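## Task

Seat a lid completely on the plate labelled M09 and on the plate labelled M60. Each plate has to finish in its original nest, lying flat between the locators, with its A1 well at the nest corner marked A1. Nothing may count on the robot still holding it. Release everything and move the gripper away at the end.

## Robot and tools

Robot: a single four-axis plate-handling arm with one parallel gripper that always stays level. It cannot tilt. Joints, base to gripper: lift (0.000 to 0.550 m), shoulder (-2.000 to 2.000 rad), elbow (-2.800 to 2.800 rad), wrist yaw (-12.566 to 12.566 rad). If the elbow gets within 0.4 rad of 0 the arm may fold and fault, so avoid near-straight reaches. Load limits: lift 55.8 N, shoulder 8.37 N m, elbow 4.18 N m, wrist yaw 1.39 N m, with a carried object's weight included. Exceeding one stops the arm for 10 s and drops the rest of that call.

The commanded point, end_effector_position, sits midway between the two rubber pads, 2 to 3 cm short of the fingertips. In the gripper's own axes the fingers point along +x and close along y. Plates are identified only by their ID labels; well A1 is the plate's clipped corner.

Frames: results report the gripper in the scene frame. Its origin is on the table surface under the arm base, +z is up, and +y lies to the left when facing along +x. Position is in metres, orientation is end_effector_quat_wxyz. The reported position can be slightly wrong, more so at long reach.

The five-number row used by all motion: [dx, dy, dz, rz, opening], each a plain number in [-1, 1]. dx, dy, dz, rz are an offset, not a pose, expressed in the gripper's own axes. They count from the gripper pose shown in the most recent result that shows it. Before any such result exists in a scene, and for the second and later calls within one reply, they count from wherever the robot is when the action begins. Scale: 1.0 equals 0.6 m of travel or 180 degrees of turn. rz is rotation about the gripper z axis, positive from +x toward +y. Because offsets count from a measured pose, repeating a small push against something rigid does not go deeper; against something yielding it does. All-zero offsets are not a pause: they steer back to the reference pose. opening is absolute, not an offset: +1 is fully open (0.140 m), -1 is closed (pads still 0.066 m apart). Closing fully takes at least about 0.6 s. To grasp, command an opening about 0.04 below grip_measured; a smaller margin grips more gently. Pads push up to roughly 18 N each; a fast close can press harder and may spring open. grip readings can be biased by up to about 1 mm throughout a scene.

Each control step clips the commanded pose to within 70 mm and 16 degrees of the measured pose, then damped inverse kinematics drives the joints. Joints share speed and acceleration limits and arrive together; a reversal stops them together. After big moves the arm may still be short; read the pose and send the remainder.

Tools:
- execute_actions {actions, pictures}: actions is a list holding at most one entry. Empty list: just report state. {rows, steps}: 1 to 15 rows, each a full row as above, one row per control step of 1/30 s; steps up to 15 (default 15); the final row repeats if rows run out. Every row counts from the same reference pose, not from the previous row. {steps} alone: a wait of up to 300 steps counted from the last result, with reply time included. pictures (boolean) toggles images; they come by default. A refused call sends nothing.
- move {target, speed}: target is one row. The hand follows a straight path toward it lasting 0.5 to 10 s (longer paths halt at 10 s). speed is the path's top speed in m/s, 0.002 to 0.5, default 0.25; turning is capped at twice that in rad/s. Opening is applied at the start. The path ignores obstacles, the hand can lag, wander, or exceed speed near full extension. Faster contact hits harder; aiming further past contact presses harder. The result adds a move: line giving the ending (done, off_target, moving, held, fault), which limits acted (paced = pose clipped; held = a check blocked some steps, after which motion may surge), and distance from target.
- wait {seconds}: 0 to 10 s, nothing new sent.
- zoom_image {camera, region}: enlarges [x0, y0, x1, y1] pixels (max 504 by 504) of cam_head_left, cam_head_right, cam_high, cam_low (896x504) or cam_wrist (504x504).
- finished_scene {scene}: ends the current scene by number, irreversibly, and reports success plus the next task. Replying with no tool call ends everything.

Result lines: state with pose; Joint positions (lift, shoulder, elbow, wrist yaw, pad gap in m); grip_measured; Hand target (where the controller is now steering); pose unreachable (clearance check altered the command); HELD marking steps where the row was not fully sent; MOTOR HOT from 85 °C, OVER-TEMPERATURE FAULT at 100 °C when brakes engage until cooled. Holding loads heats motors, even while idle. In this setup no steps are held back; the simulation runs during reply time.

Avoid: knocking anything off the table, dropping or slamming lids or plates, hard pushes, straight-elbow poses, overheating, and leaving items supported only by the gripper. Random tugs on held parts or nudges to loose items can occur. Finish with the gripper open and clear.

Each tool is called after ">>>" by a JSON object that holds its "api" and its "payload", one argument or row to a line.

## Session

>>> {"api": "execute_actions", "payload": {
  "actions": []
}}

Scene clock: 0.00 s of 12600.00 s.
end_effector_position=(+0.6425, -0.2565, +0.1647) grip_measured=+1.00 end_effector_quat_wxyz=(+0.970, +0.000, +0.000, -0.243)
Joint positions: [ 0.16   0.143  1.71  -2.343  0.14 ]
Hand target: +0.642, -0.256, +0.165; +0.970, +0.000, +0.000, -0.243

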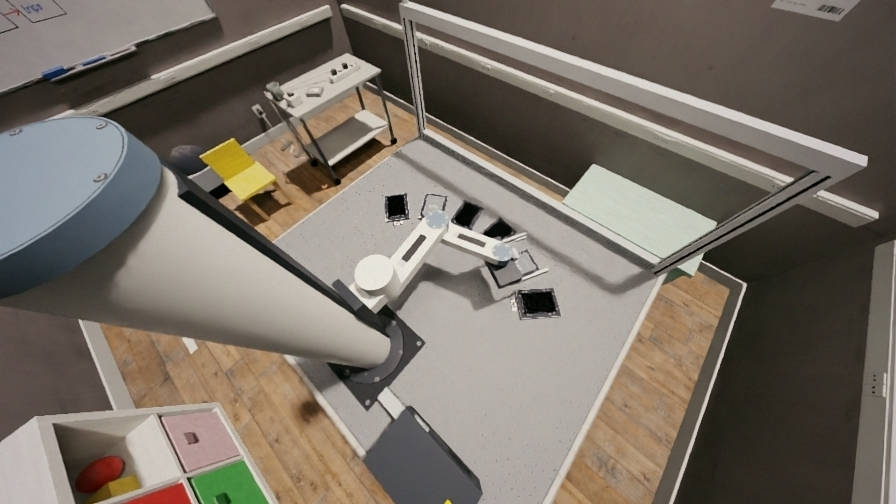

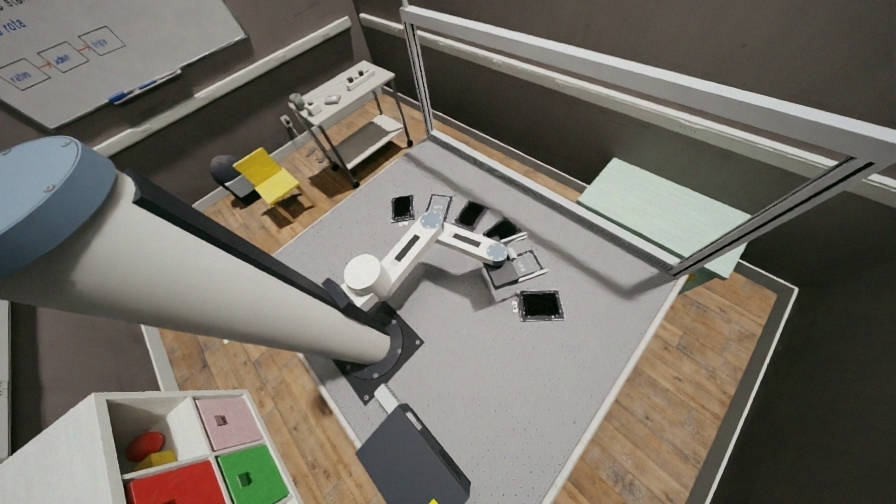

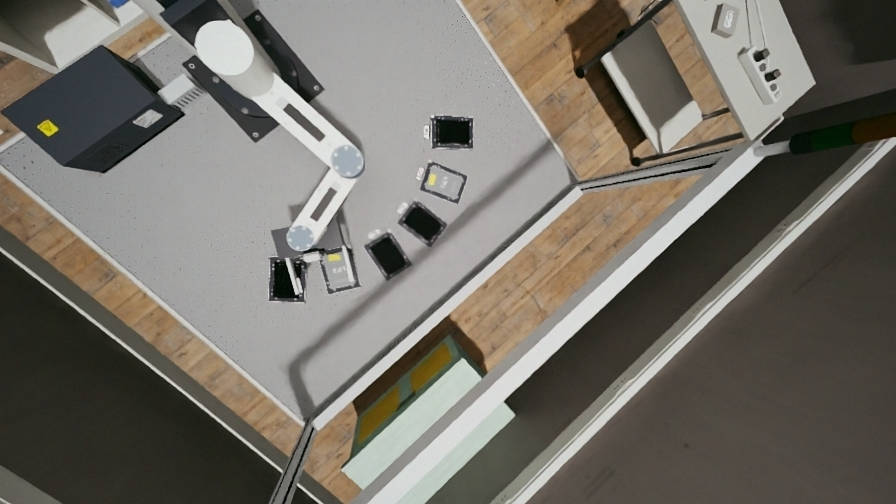

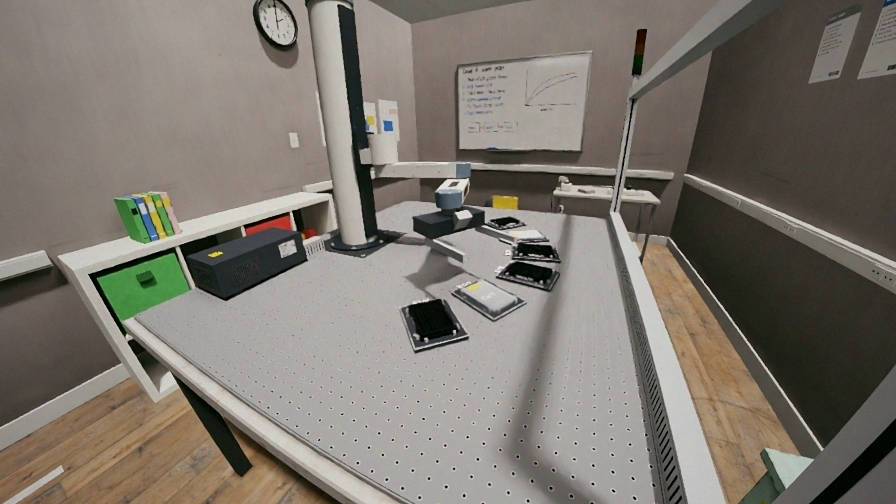

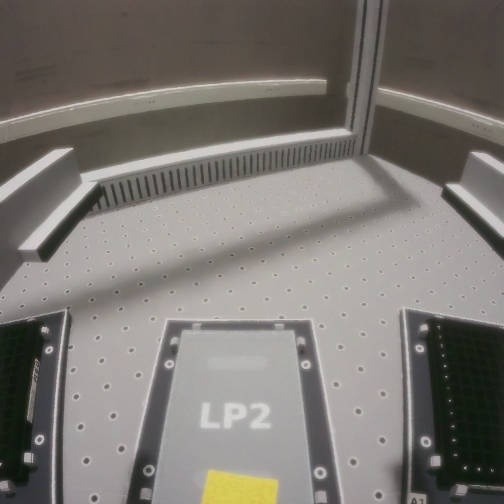

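>>> {"api": "zoom_image", "payload": {
  "camera": "cam_wrist",
  "region": [0, 310, 110, 440]
}}

>>> {"api": "zoom_image", "payload": {
  "camera": "cam_low",
  "region": [390, 205, 570, 355]
}}

>>> {"api": "zoom_image", "payload": {
  "camera": "cam_high",
  "region": [255, 100, 485, 310]
}}

Region (0, 310, 110, 440) of cam_wrist's 504x504 image, scaled by 3.877, with more detail than that image has; it fills the left 426 columns of this view, and the rest is white.

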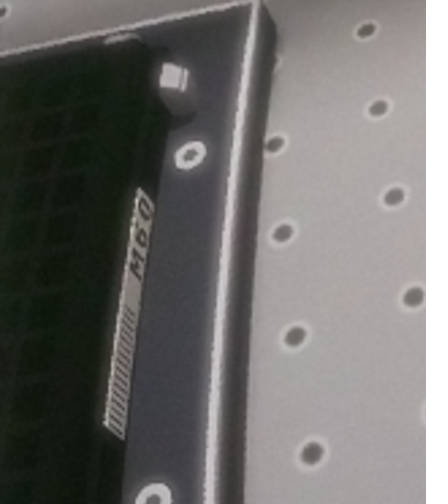

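Region (390, 205, 570, 355) of cam_low's 896x504 image, scaled by 2.800, with more detail than that image has.

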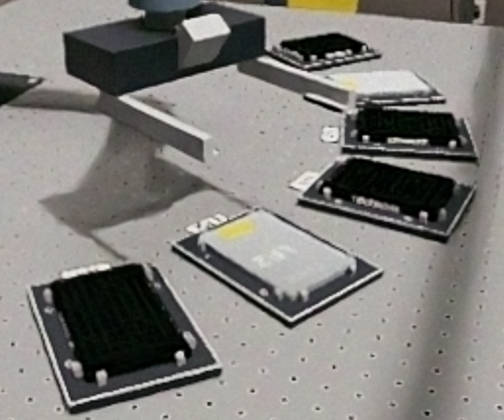

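Region (255, 100, 485, 310) of cam_high's 896x504 image, scaled by 2.191, with more detail than that image has; it fills the top 460 rows of this view, and the rest is white.

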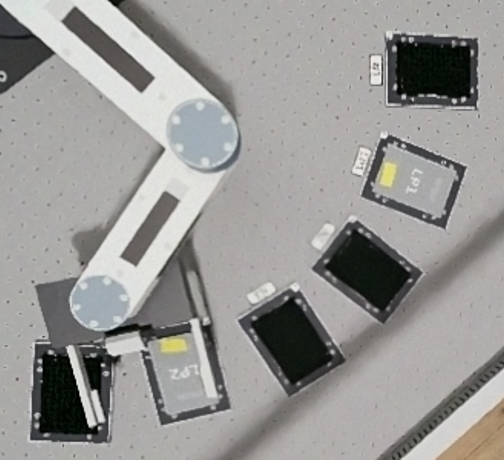

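>>> {"api": "move", "payload": {
  "target": [-0.0025, 0.024, -0.1845, 0.003, 0.1],
  "speed": 0.3
}}

Scene clock: 3.23 s of 12600.00 s.
end_effector_position=(+0.6480, -0.2430, +0.0540) grip_measured=+0.10 end_effector_quat_wxyz=(+0.971, +0.000, +0.000, -0.238)
Joint positions: [ 0.049  0.18   1.701 -2.362  0.107]
Hand target: +0.648, -0.243, +0.054; +0.971, +0.000, +0.000, -0.238
Off the commanded pose: 0.000 m, 0 deg.
move: done

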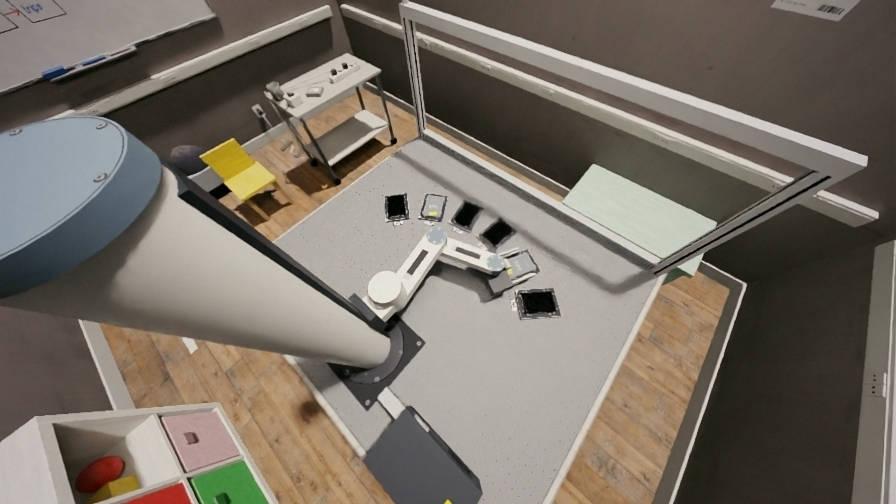

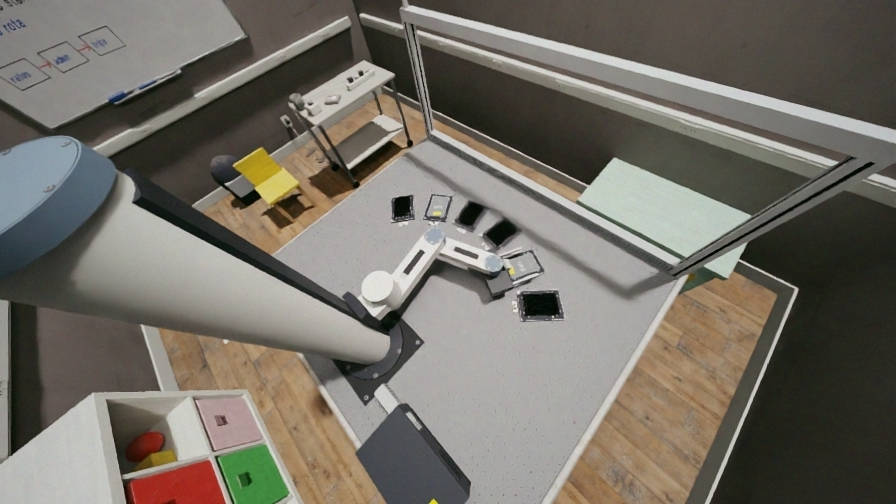

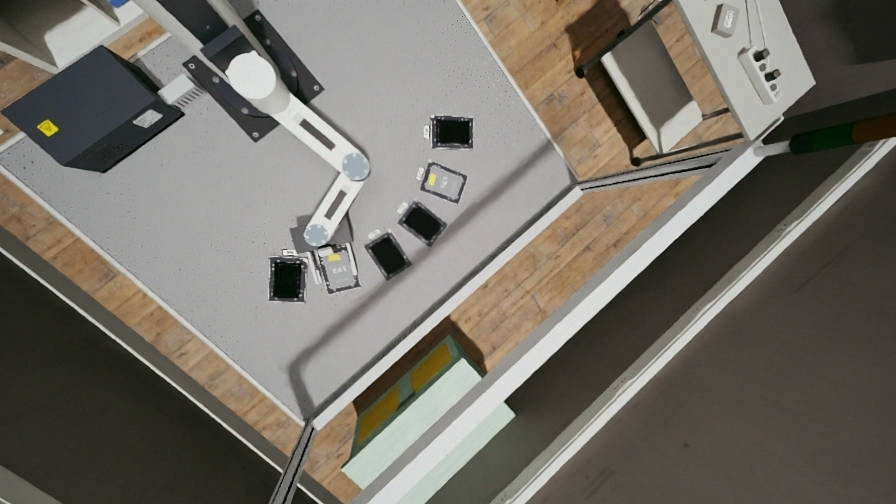

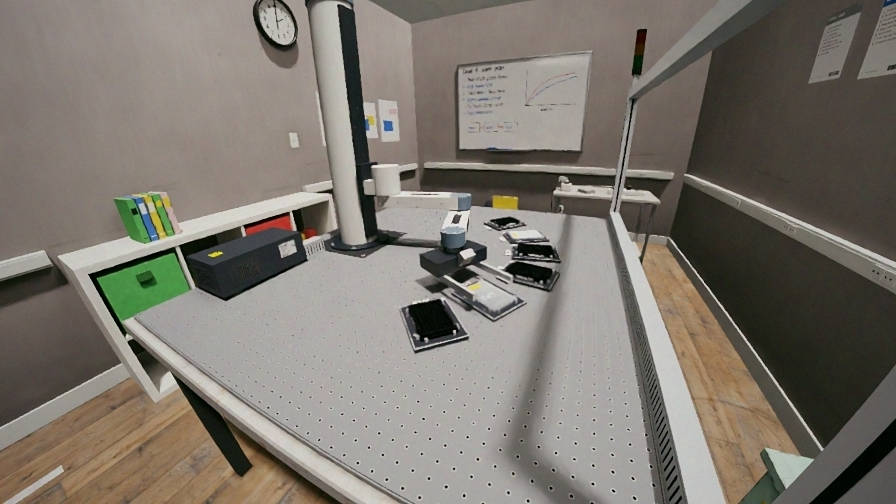

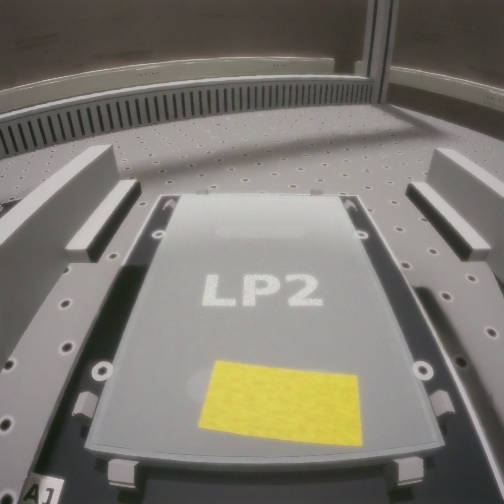

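>>> {"api": "execute_actions", "payload": {
  "actions": [
    {"rows": [[-0.004,0.003,0,-0.002,-0.1],[-0.009,0.0072,0,-0.005,-0.1]], "steps": 10}
  ]
}}

Scene clock: 5.40 s of 12600.00 s.
end_effector_position=(+0.6453, -0.2365, +0.0540) grip_measured=-0.10 end_effector_quat_wxyz=(+0.969, +0.000, +0.000, -0.245)
Joint positions: [ 0.049  0.211  1.671 -2.377  0.099]
Hand target: +0.645, -0.237, +0.054; +0.969, +0.000, +0.000, -0.245
Off the commanded pose: 0.000 m, 0 deg.
Steps of this call (steps 1 to 55: nothing new was sent; steps 56 to 65: all 10 steps of this action). Readings (end_effector_position):
56: (+0.6478, -0.2428, +0.0540)
57: (+0.6468, -0.2414, +0.0540)
59: (+0.6455, -0.2368, +0.0540)
63: (+0.6454, -0.2365, +0.0540)
65: the state above

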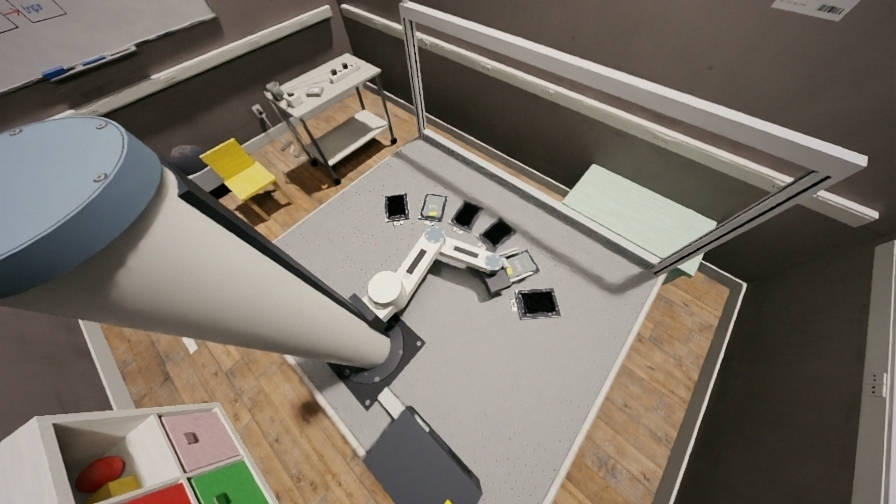

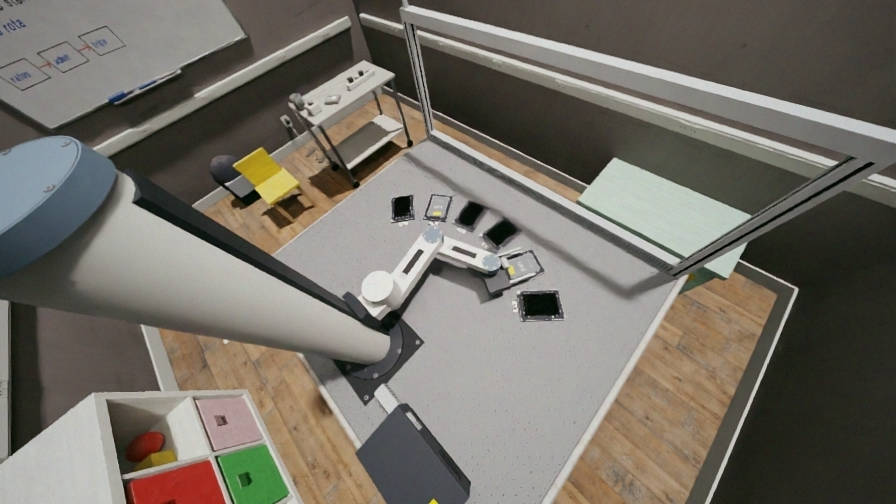

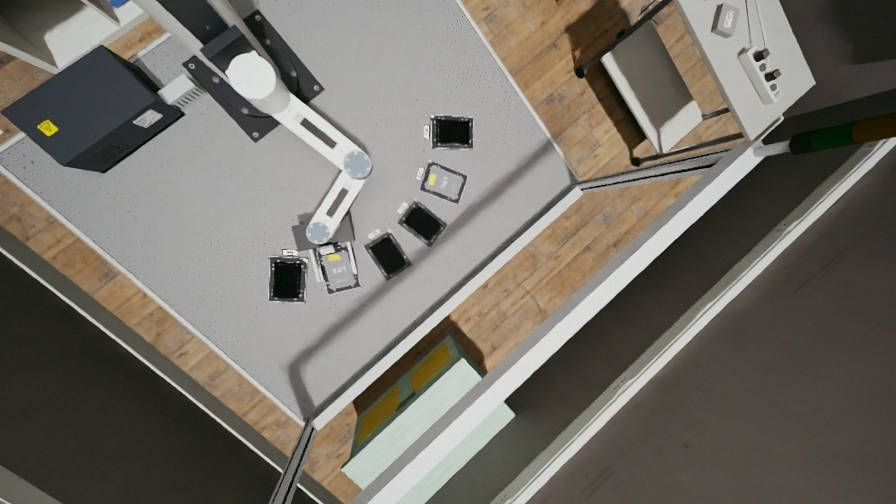

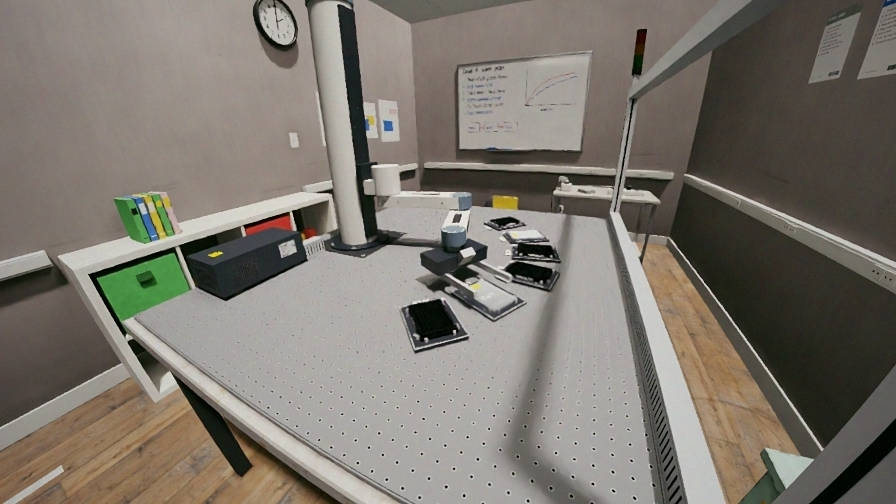

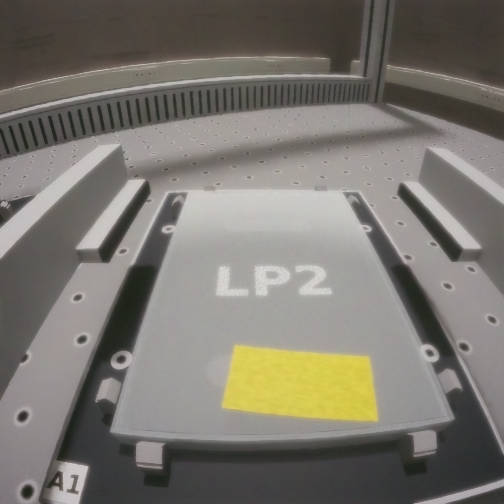

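>>> {"api": "execute_actions", "payload": {
  "actions": [
    {"rows": [[-0.001,0.0008,-0.005,-0.003,-0.2],[-0.001,0.0008,-0.01,-0.003,-0.2],[-0.001,0.0008,-0.015,-0.003,-0.2],[-0.001,0.0008,-0.02,-0.003,-0.2],[-0.001,0.0008,-0.025,-0.003,-0.2],[-0.001,0.0008,-0.03,-0.003,-0.2],[-0.001,0.0008,-0.034,-0.003,-0.2],[-0.001,0.0008,-0.037,-0.003,-0.2],[-0.001,0.0008,-0.039,-0.003,-0.2],[-0.001,0.0008,-0.041,-0.003,-0.2]], "steps": 13}
  ]
}}

Scene clock: 7.20 s of 12600.00 s.
end_effector_position=(+0.6451, -0.2357, +0.0293) grip_measured=-0.20 end_effector_quat_wxyz=(+0.968, +0.000, +0.000, -0.249)
Joint positions: [ 0.024  0.217  1.668 -2.389  0.096]
Hand target: +0.645, -0.236, +0.029; +0.968, +0.000, +0.000, -0.250
Off the commanded pose: 0.000 m, 0 deg.
Steps of this call (steps 1 to 41: nothing new was sent; steps 42 to 54: all 13 steps of this action). Readings (end_effector_position):
42: (+0.6452, -0.2366, +0.0537)
43: (+0.6450, -0.2362, +0.0517)
45: (+0.6452, -0.2357, +0.0457)
49: (+0.6451, -0.2357, +0.0341)
54: the state above

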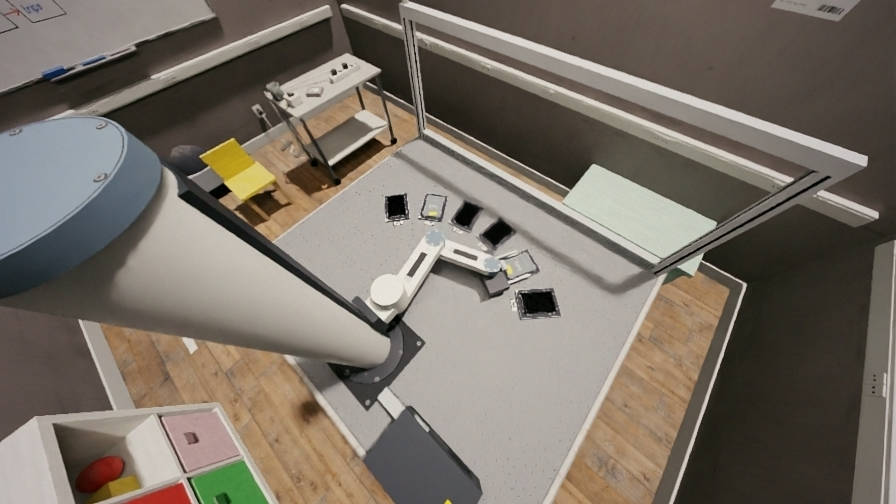

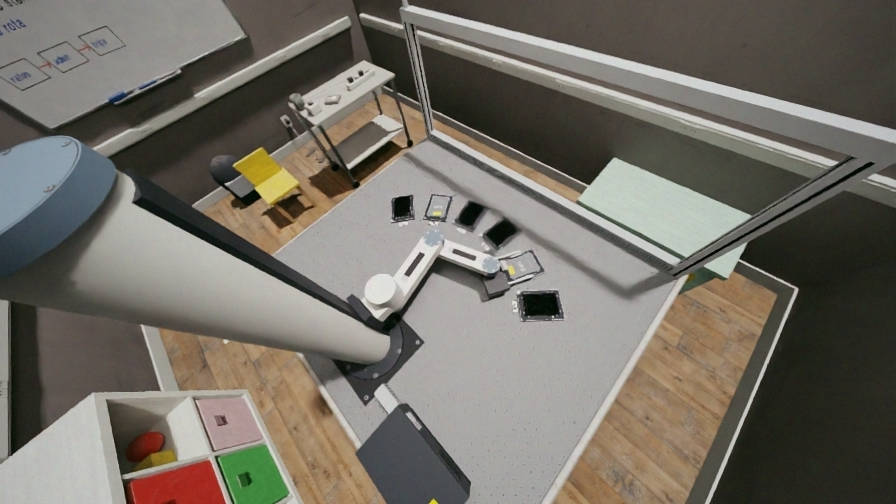

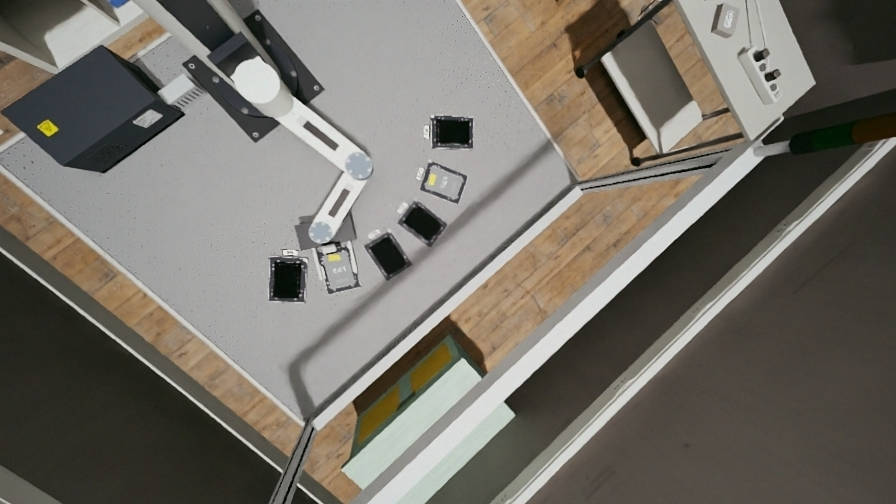

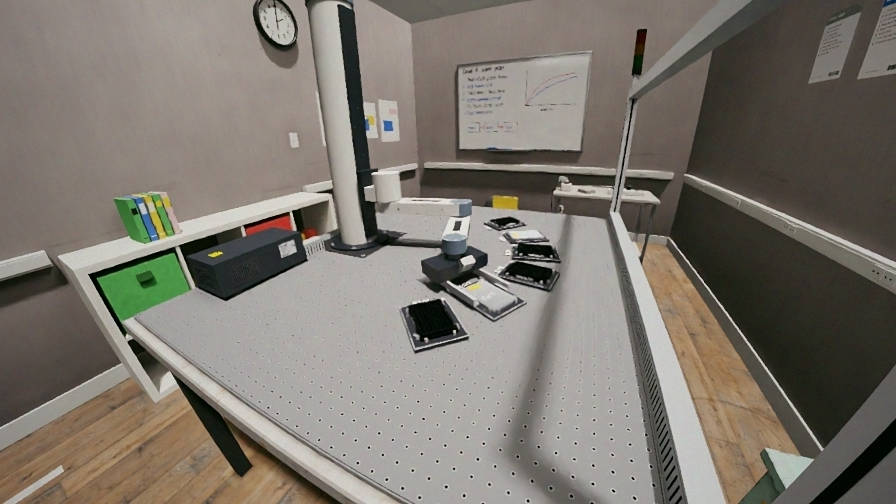

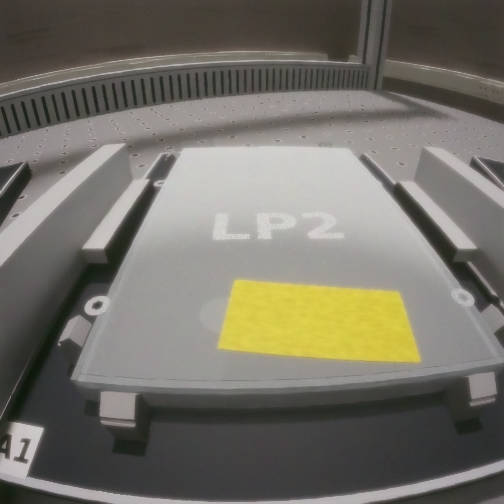

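>>> {"api": "zoom_image", "payload": {
  "camera": "cam_wrist",
  "region": [0, 230, 200, 450]
}}

>>> {"api": "zoom_image", "payload": {
  "camera": "cam_low",
  "region": [415, 250, 535, 325]
}}

Region (0, 230, 200, 450) of cam_wrist's 504x504 image, scaled by 2.291, with more detail than that image has; it fills the left 458 columns of this view, and the rest is white.

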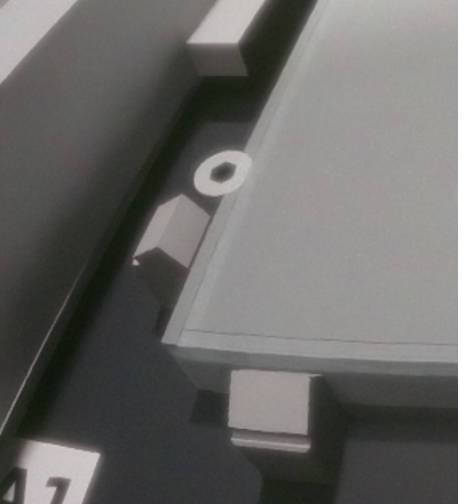

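Region (415, 250, 535, 325) of cam_low's 896x504 image, scaled by 4.200, with more detail than that image has; it fills the top 315 rows of this view, and the rest is white.

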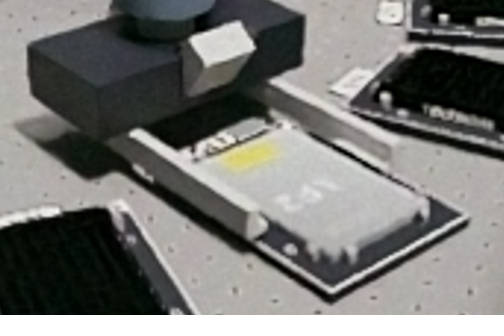

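>>> {"api": "execute_actions", "payload": {
  "actions": [
    {"rows": [[0,0.0006,-0.001,0,-0.25],[0,0.0006,-0.002,0,-0.3],[0,0.0006,-0.003,0,-0.34],[0,0.0006,-0.003,0,-0.38],[0,0.0006,-0.003,0,-0.41],[0,0.0006,-0.003,0,-0.43],[0,0.0006,-0.003,0,-0.45],[0,0.0006,-0.003,0,-0.47],[0,0.0006,-0.003,0,-0.49],[0,0.0006,-0.003,0,-0.51]], "steps": 13}
  ]
}}

Scene clock: 10.47 s of 12600.00 s.
end_effector_position=(+0.6453, -0.2354, +0.0275) grip_measured=-0.46 end_effector_quat_wxyz=(+0.968, +0.000, +0.000, -0.249)
Joint positions: [ 0.022  0.218  1.668 -2.39   0.086]
Hand target: +0.645, -0.235, +0.027; +0.968, +0.000, +0.000, -0.249
Off the commanded pose: 0.000 m, 0 deg.
Steps of this call (steps 1 to 85: nothing new was sent; steps 86 to 98: all 13 steps of this action). Readings (end_effector_position):
86: (+0.6451, -0.2357, +0.0292)
87: (+0.6453, -0.2354, +0.0285)
89: (+0.6453, -0.2354, +0.0274)
93: (+0.6453, -0.2354, +0.0275)
98: the state above

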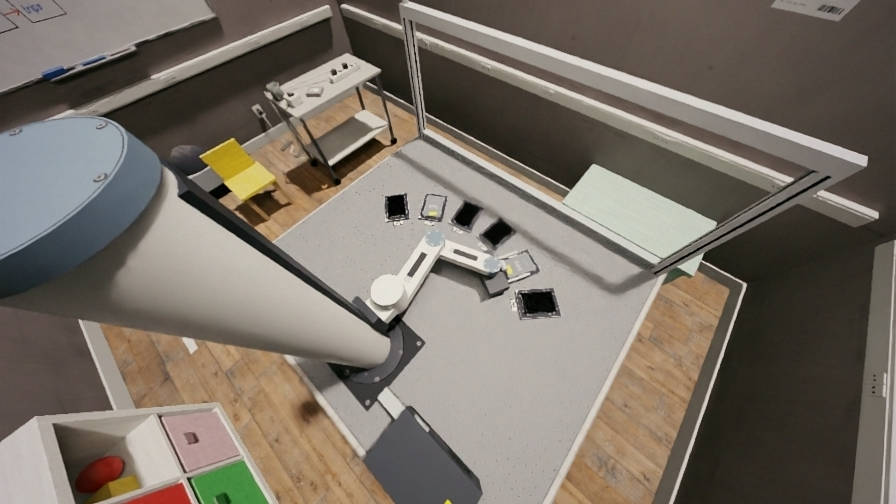

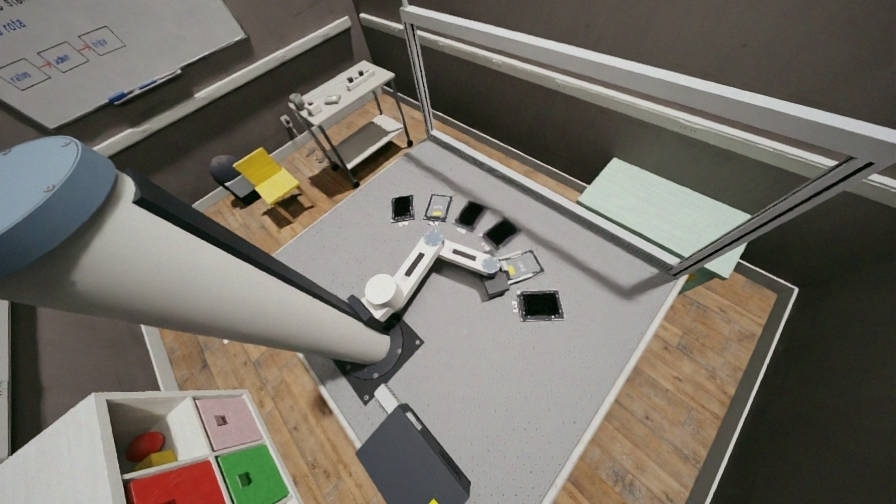

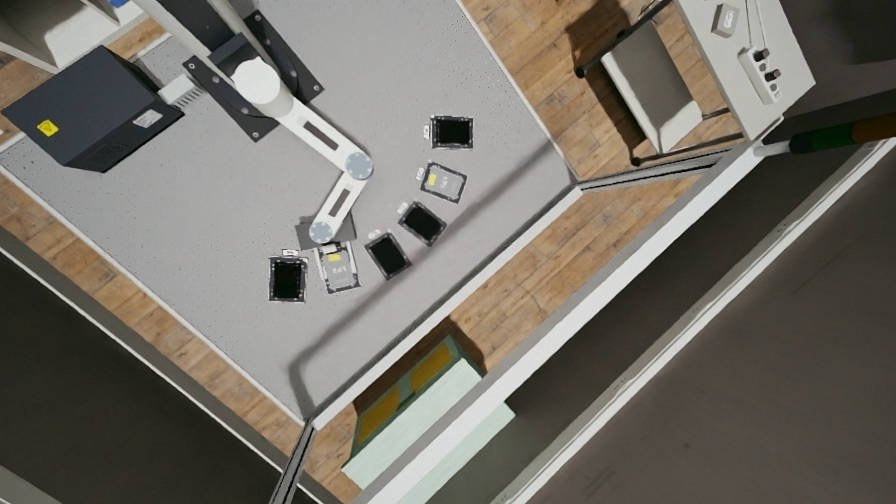

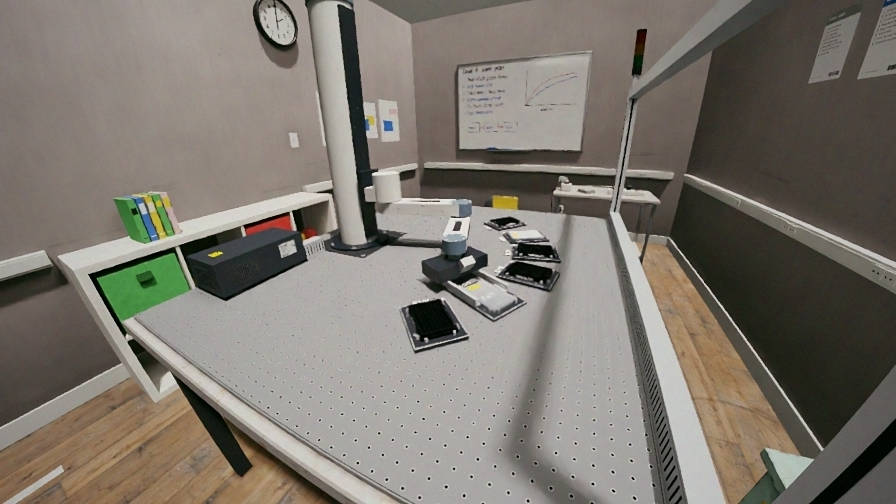

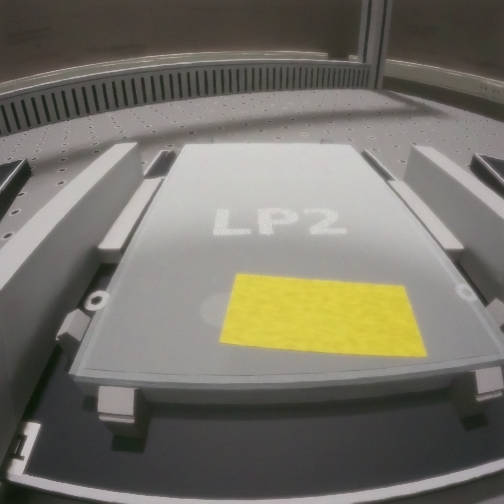

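Gripped. Lift to 0.054 for reference.

>>> {"api": "execute_actions", "payload": {
  "actions": [
    {"rows": [[0,0,0.002,0,-0.51],[0,0,0.005,0,-0.51],[0,0,0.01,0,-0.51],[0,0,0.016,0,-0.51],[0,0,0.023,0,-0.51],[0,0,0.03,0,-0.51],[0,0,0.037,0,-0.51],[0,0,0.0442,0,-0.51]], "steps": 12}
  ]
}}

Scene clock: 11.47 s of 12600.00 s.
end_effector_position=(+0.6453, -0.2354, +0.0541) grip_measured=-0.46 end_effector_quat_wxyz=(+0.968, +0.000, +0.000, -0.249)
Joint positions: [ 0.049  0.218  1.668 -2.39   0.086]
Hand target: +0.645, -0.235, +0.054; +0.968, +0.000, +0.000, -0.249
Off the commanded pose: 0.000 m, 0 deg.
Steps of this call (steps 1 to 18: nothing new was sent; steps 19 to 30: all 12 steps of this action). Readings (end_effector_position):
19: (+0.6453, -0.2354, +0.0277)
20: (+0.6453, -0.2354, +0.0289)
22: (+0.6453, -0.2354, +0.0332)
26: (+0.6453, -0.2354, +0.0475)
30: the state above

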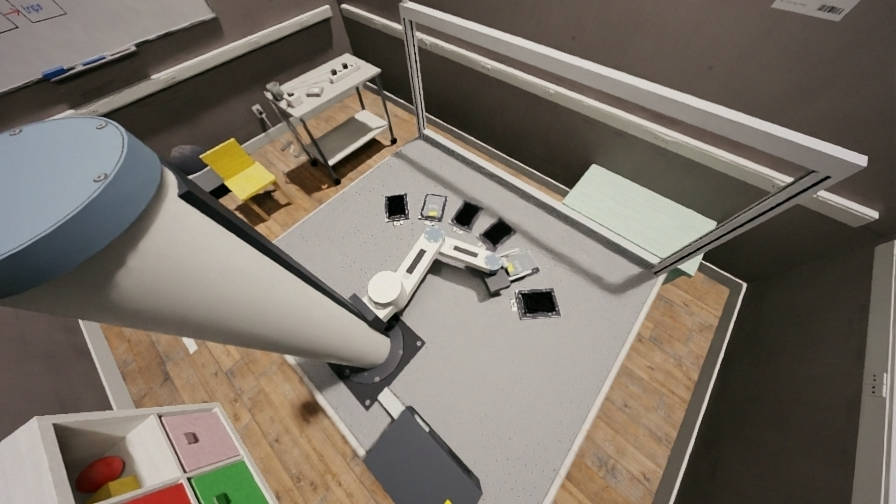

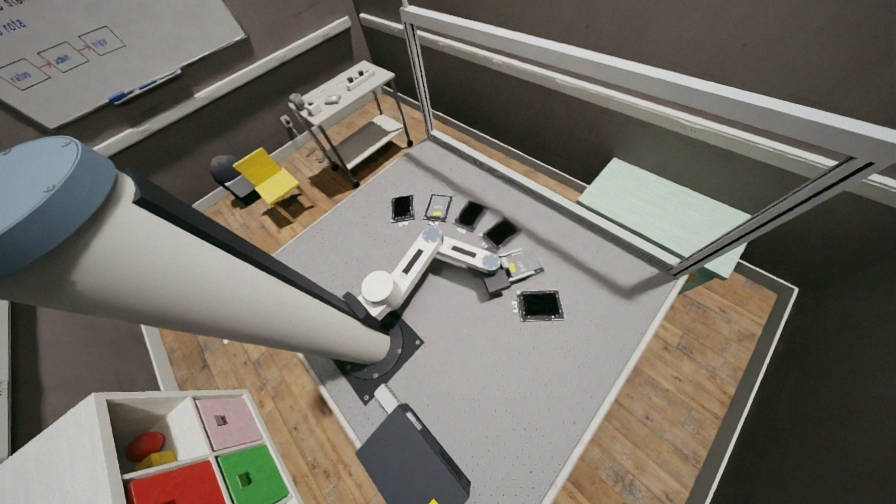

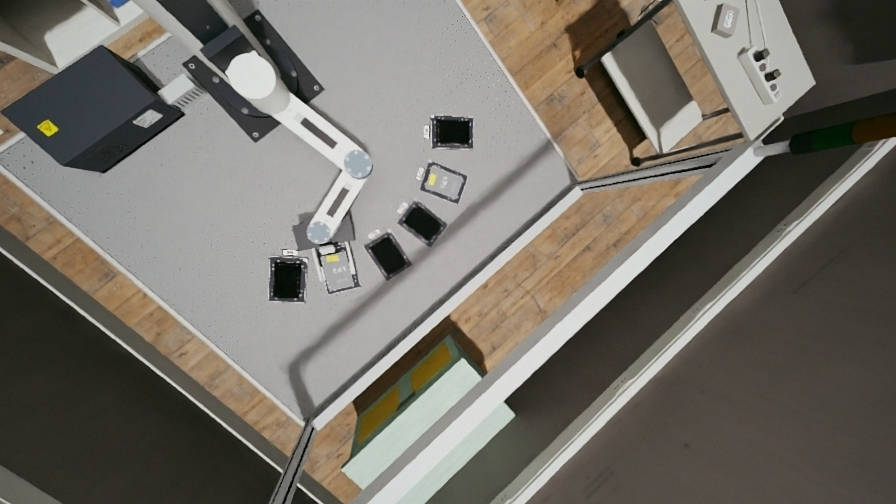

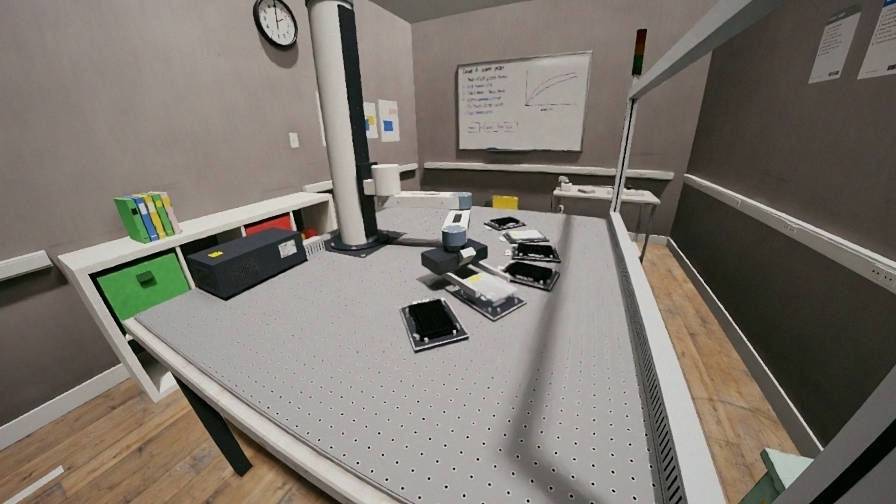

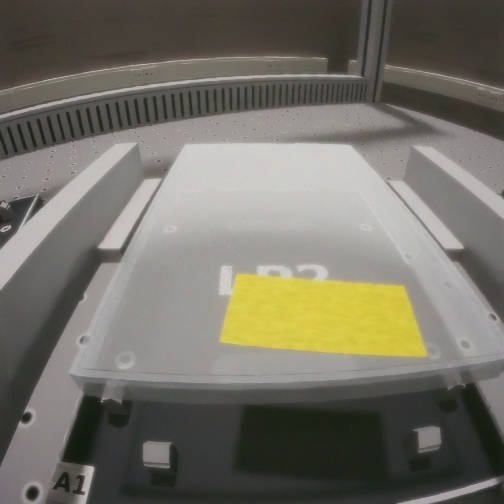

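>>> {"api": "move", "payload": {
  "target": [-0.0293, 0.3043, 0, 0.1047, -0.51],
  "speed": 0.3
}}

Scene clock: 13.97 s of 12600.00 s.
end_effector_position=(+0.7183, -0.0669, +0.0541) grip_measured=-0.46 end_effector_quat_wxyz=(+0.996, +0.000, +0.000, -0.087)
Joint positions: [ 0.049  0.506  1.797 -2.478  0.086]
Hand target: +0.718, -0.067, +0.054; +0.996, +0.000, +0.000, -0.087
Off the commanded pose: 0.000 m, 0 deg.
move: done

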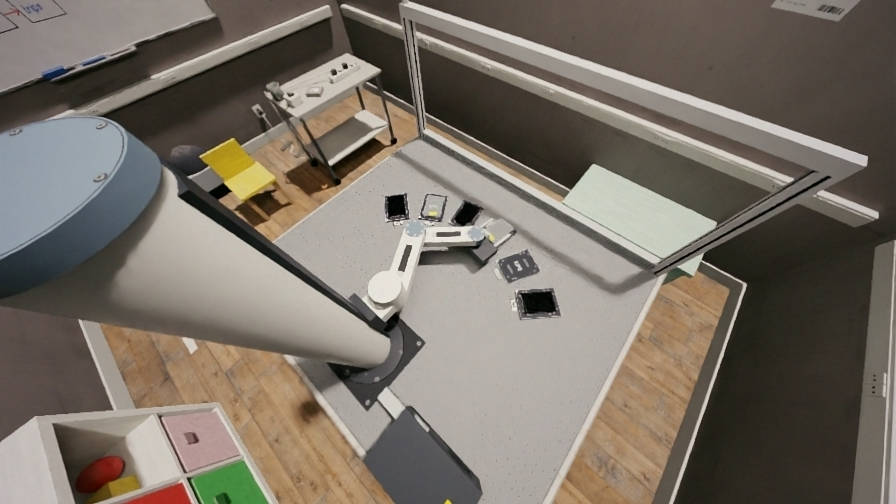

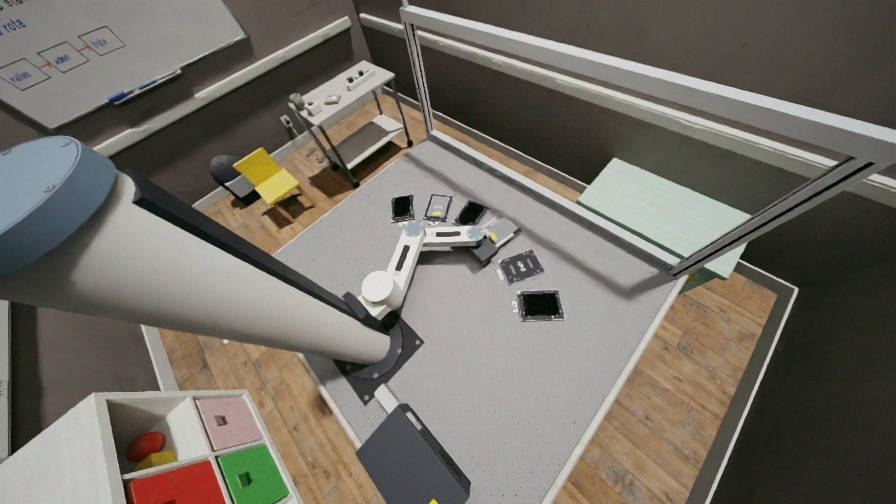

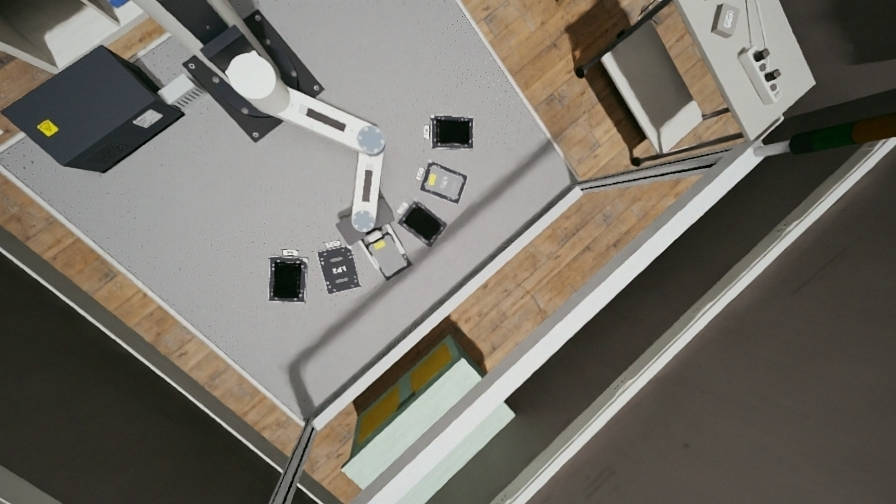

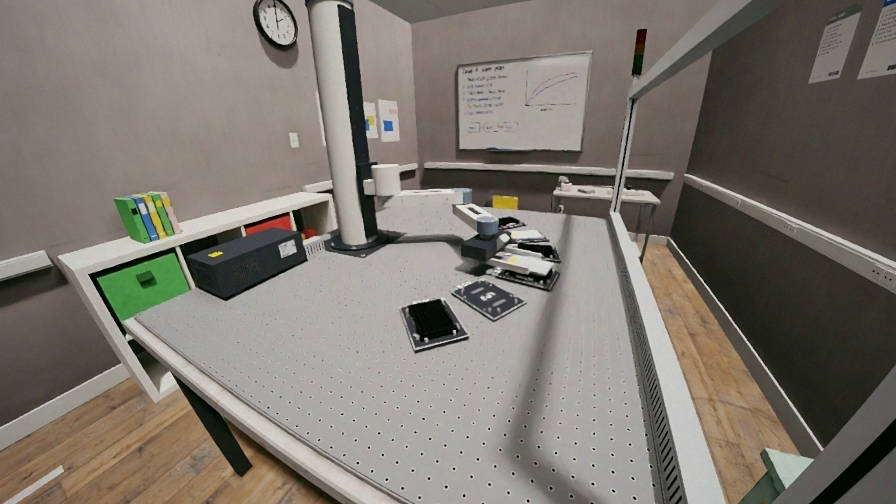

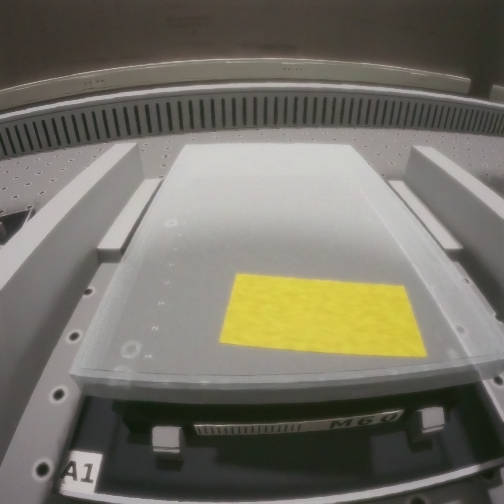

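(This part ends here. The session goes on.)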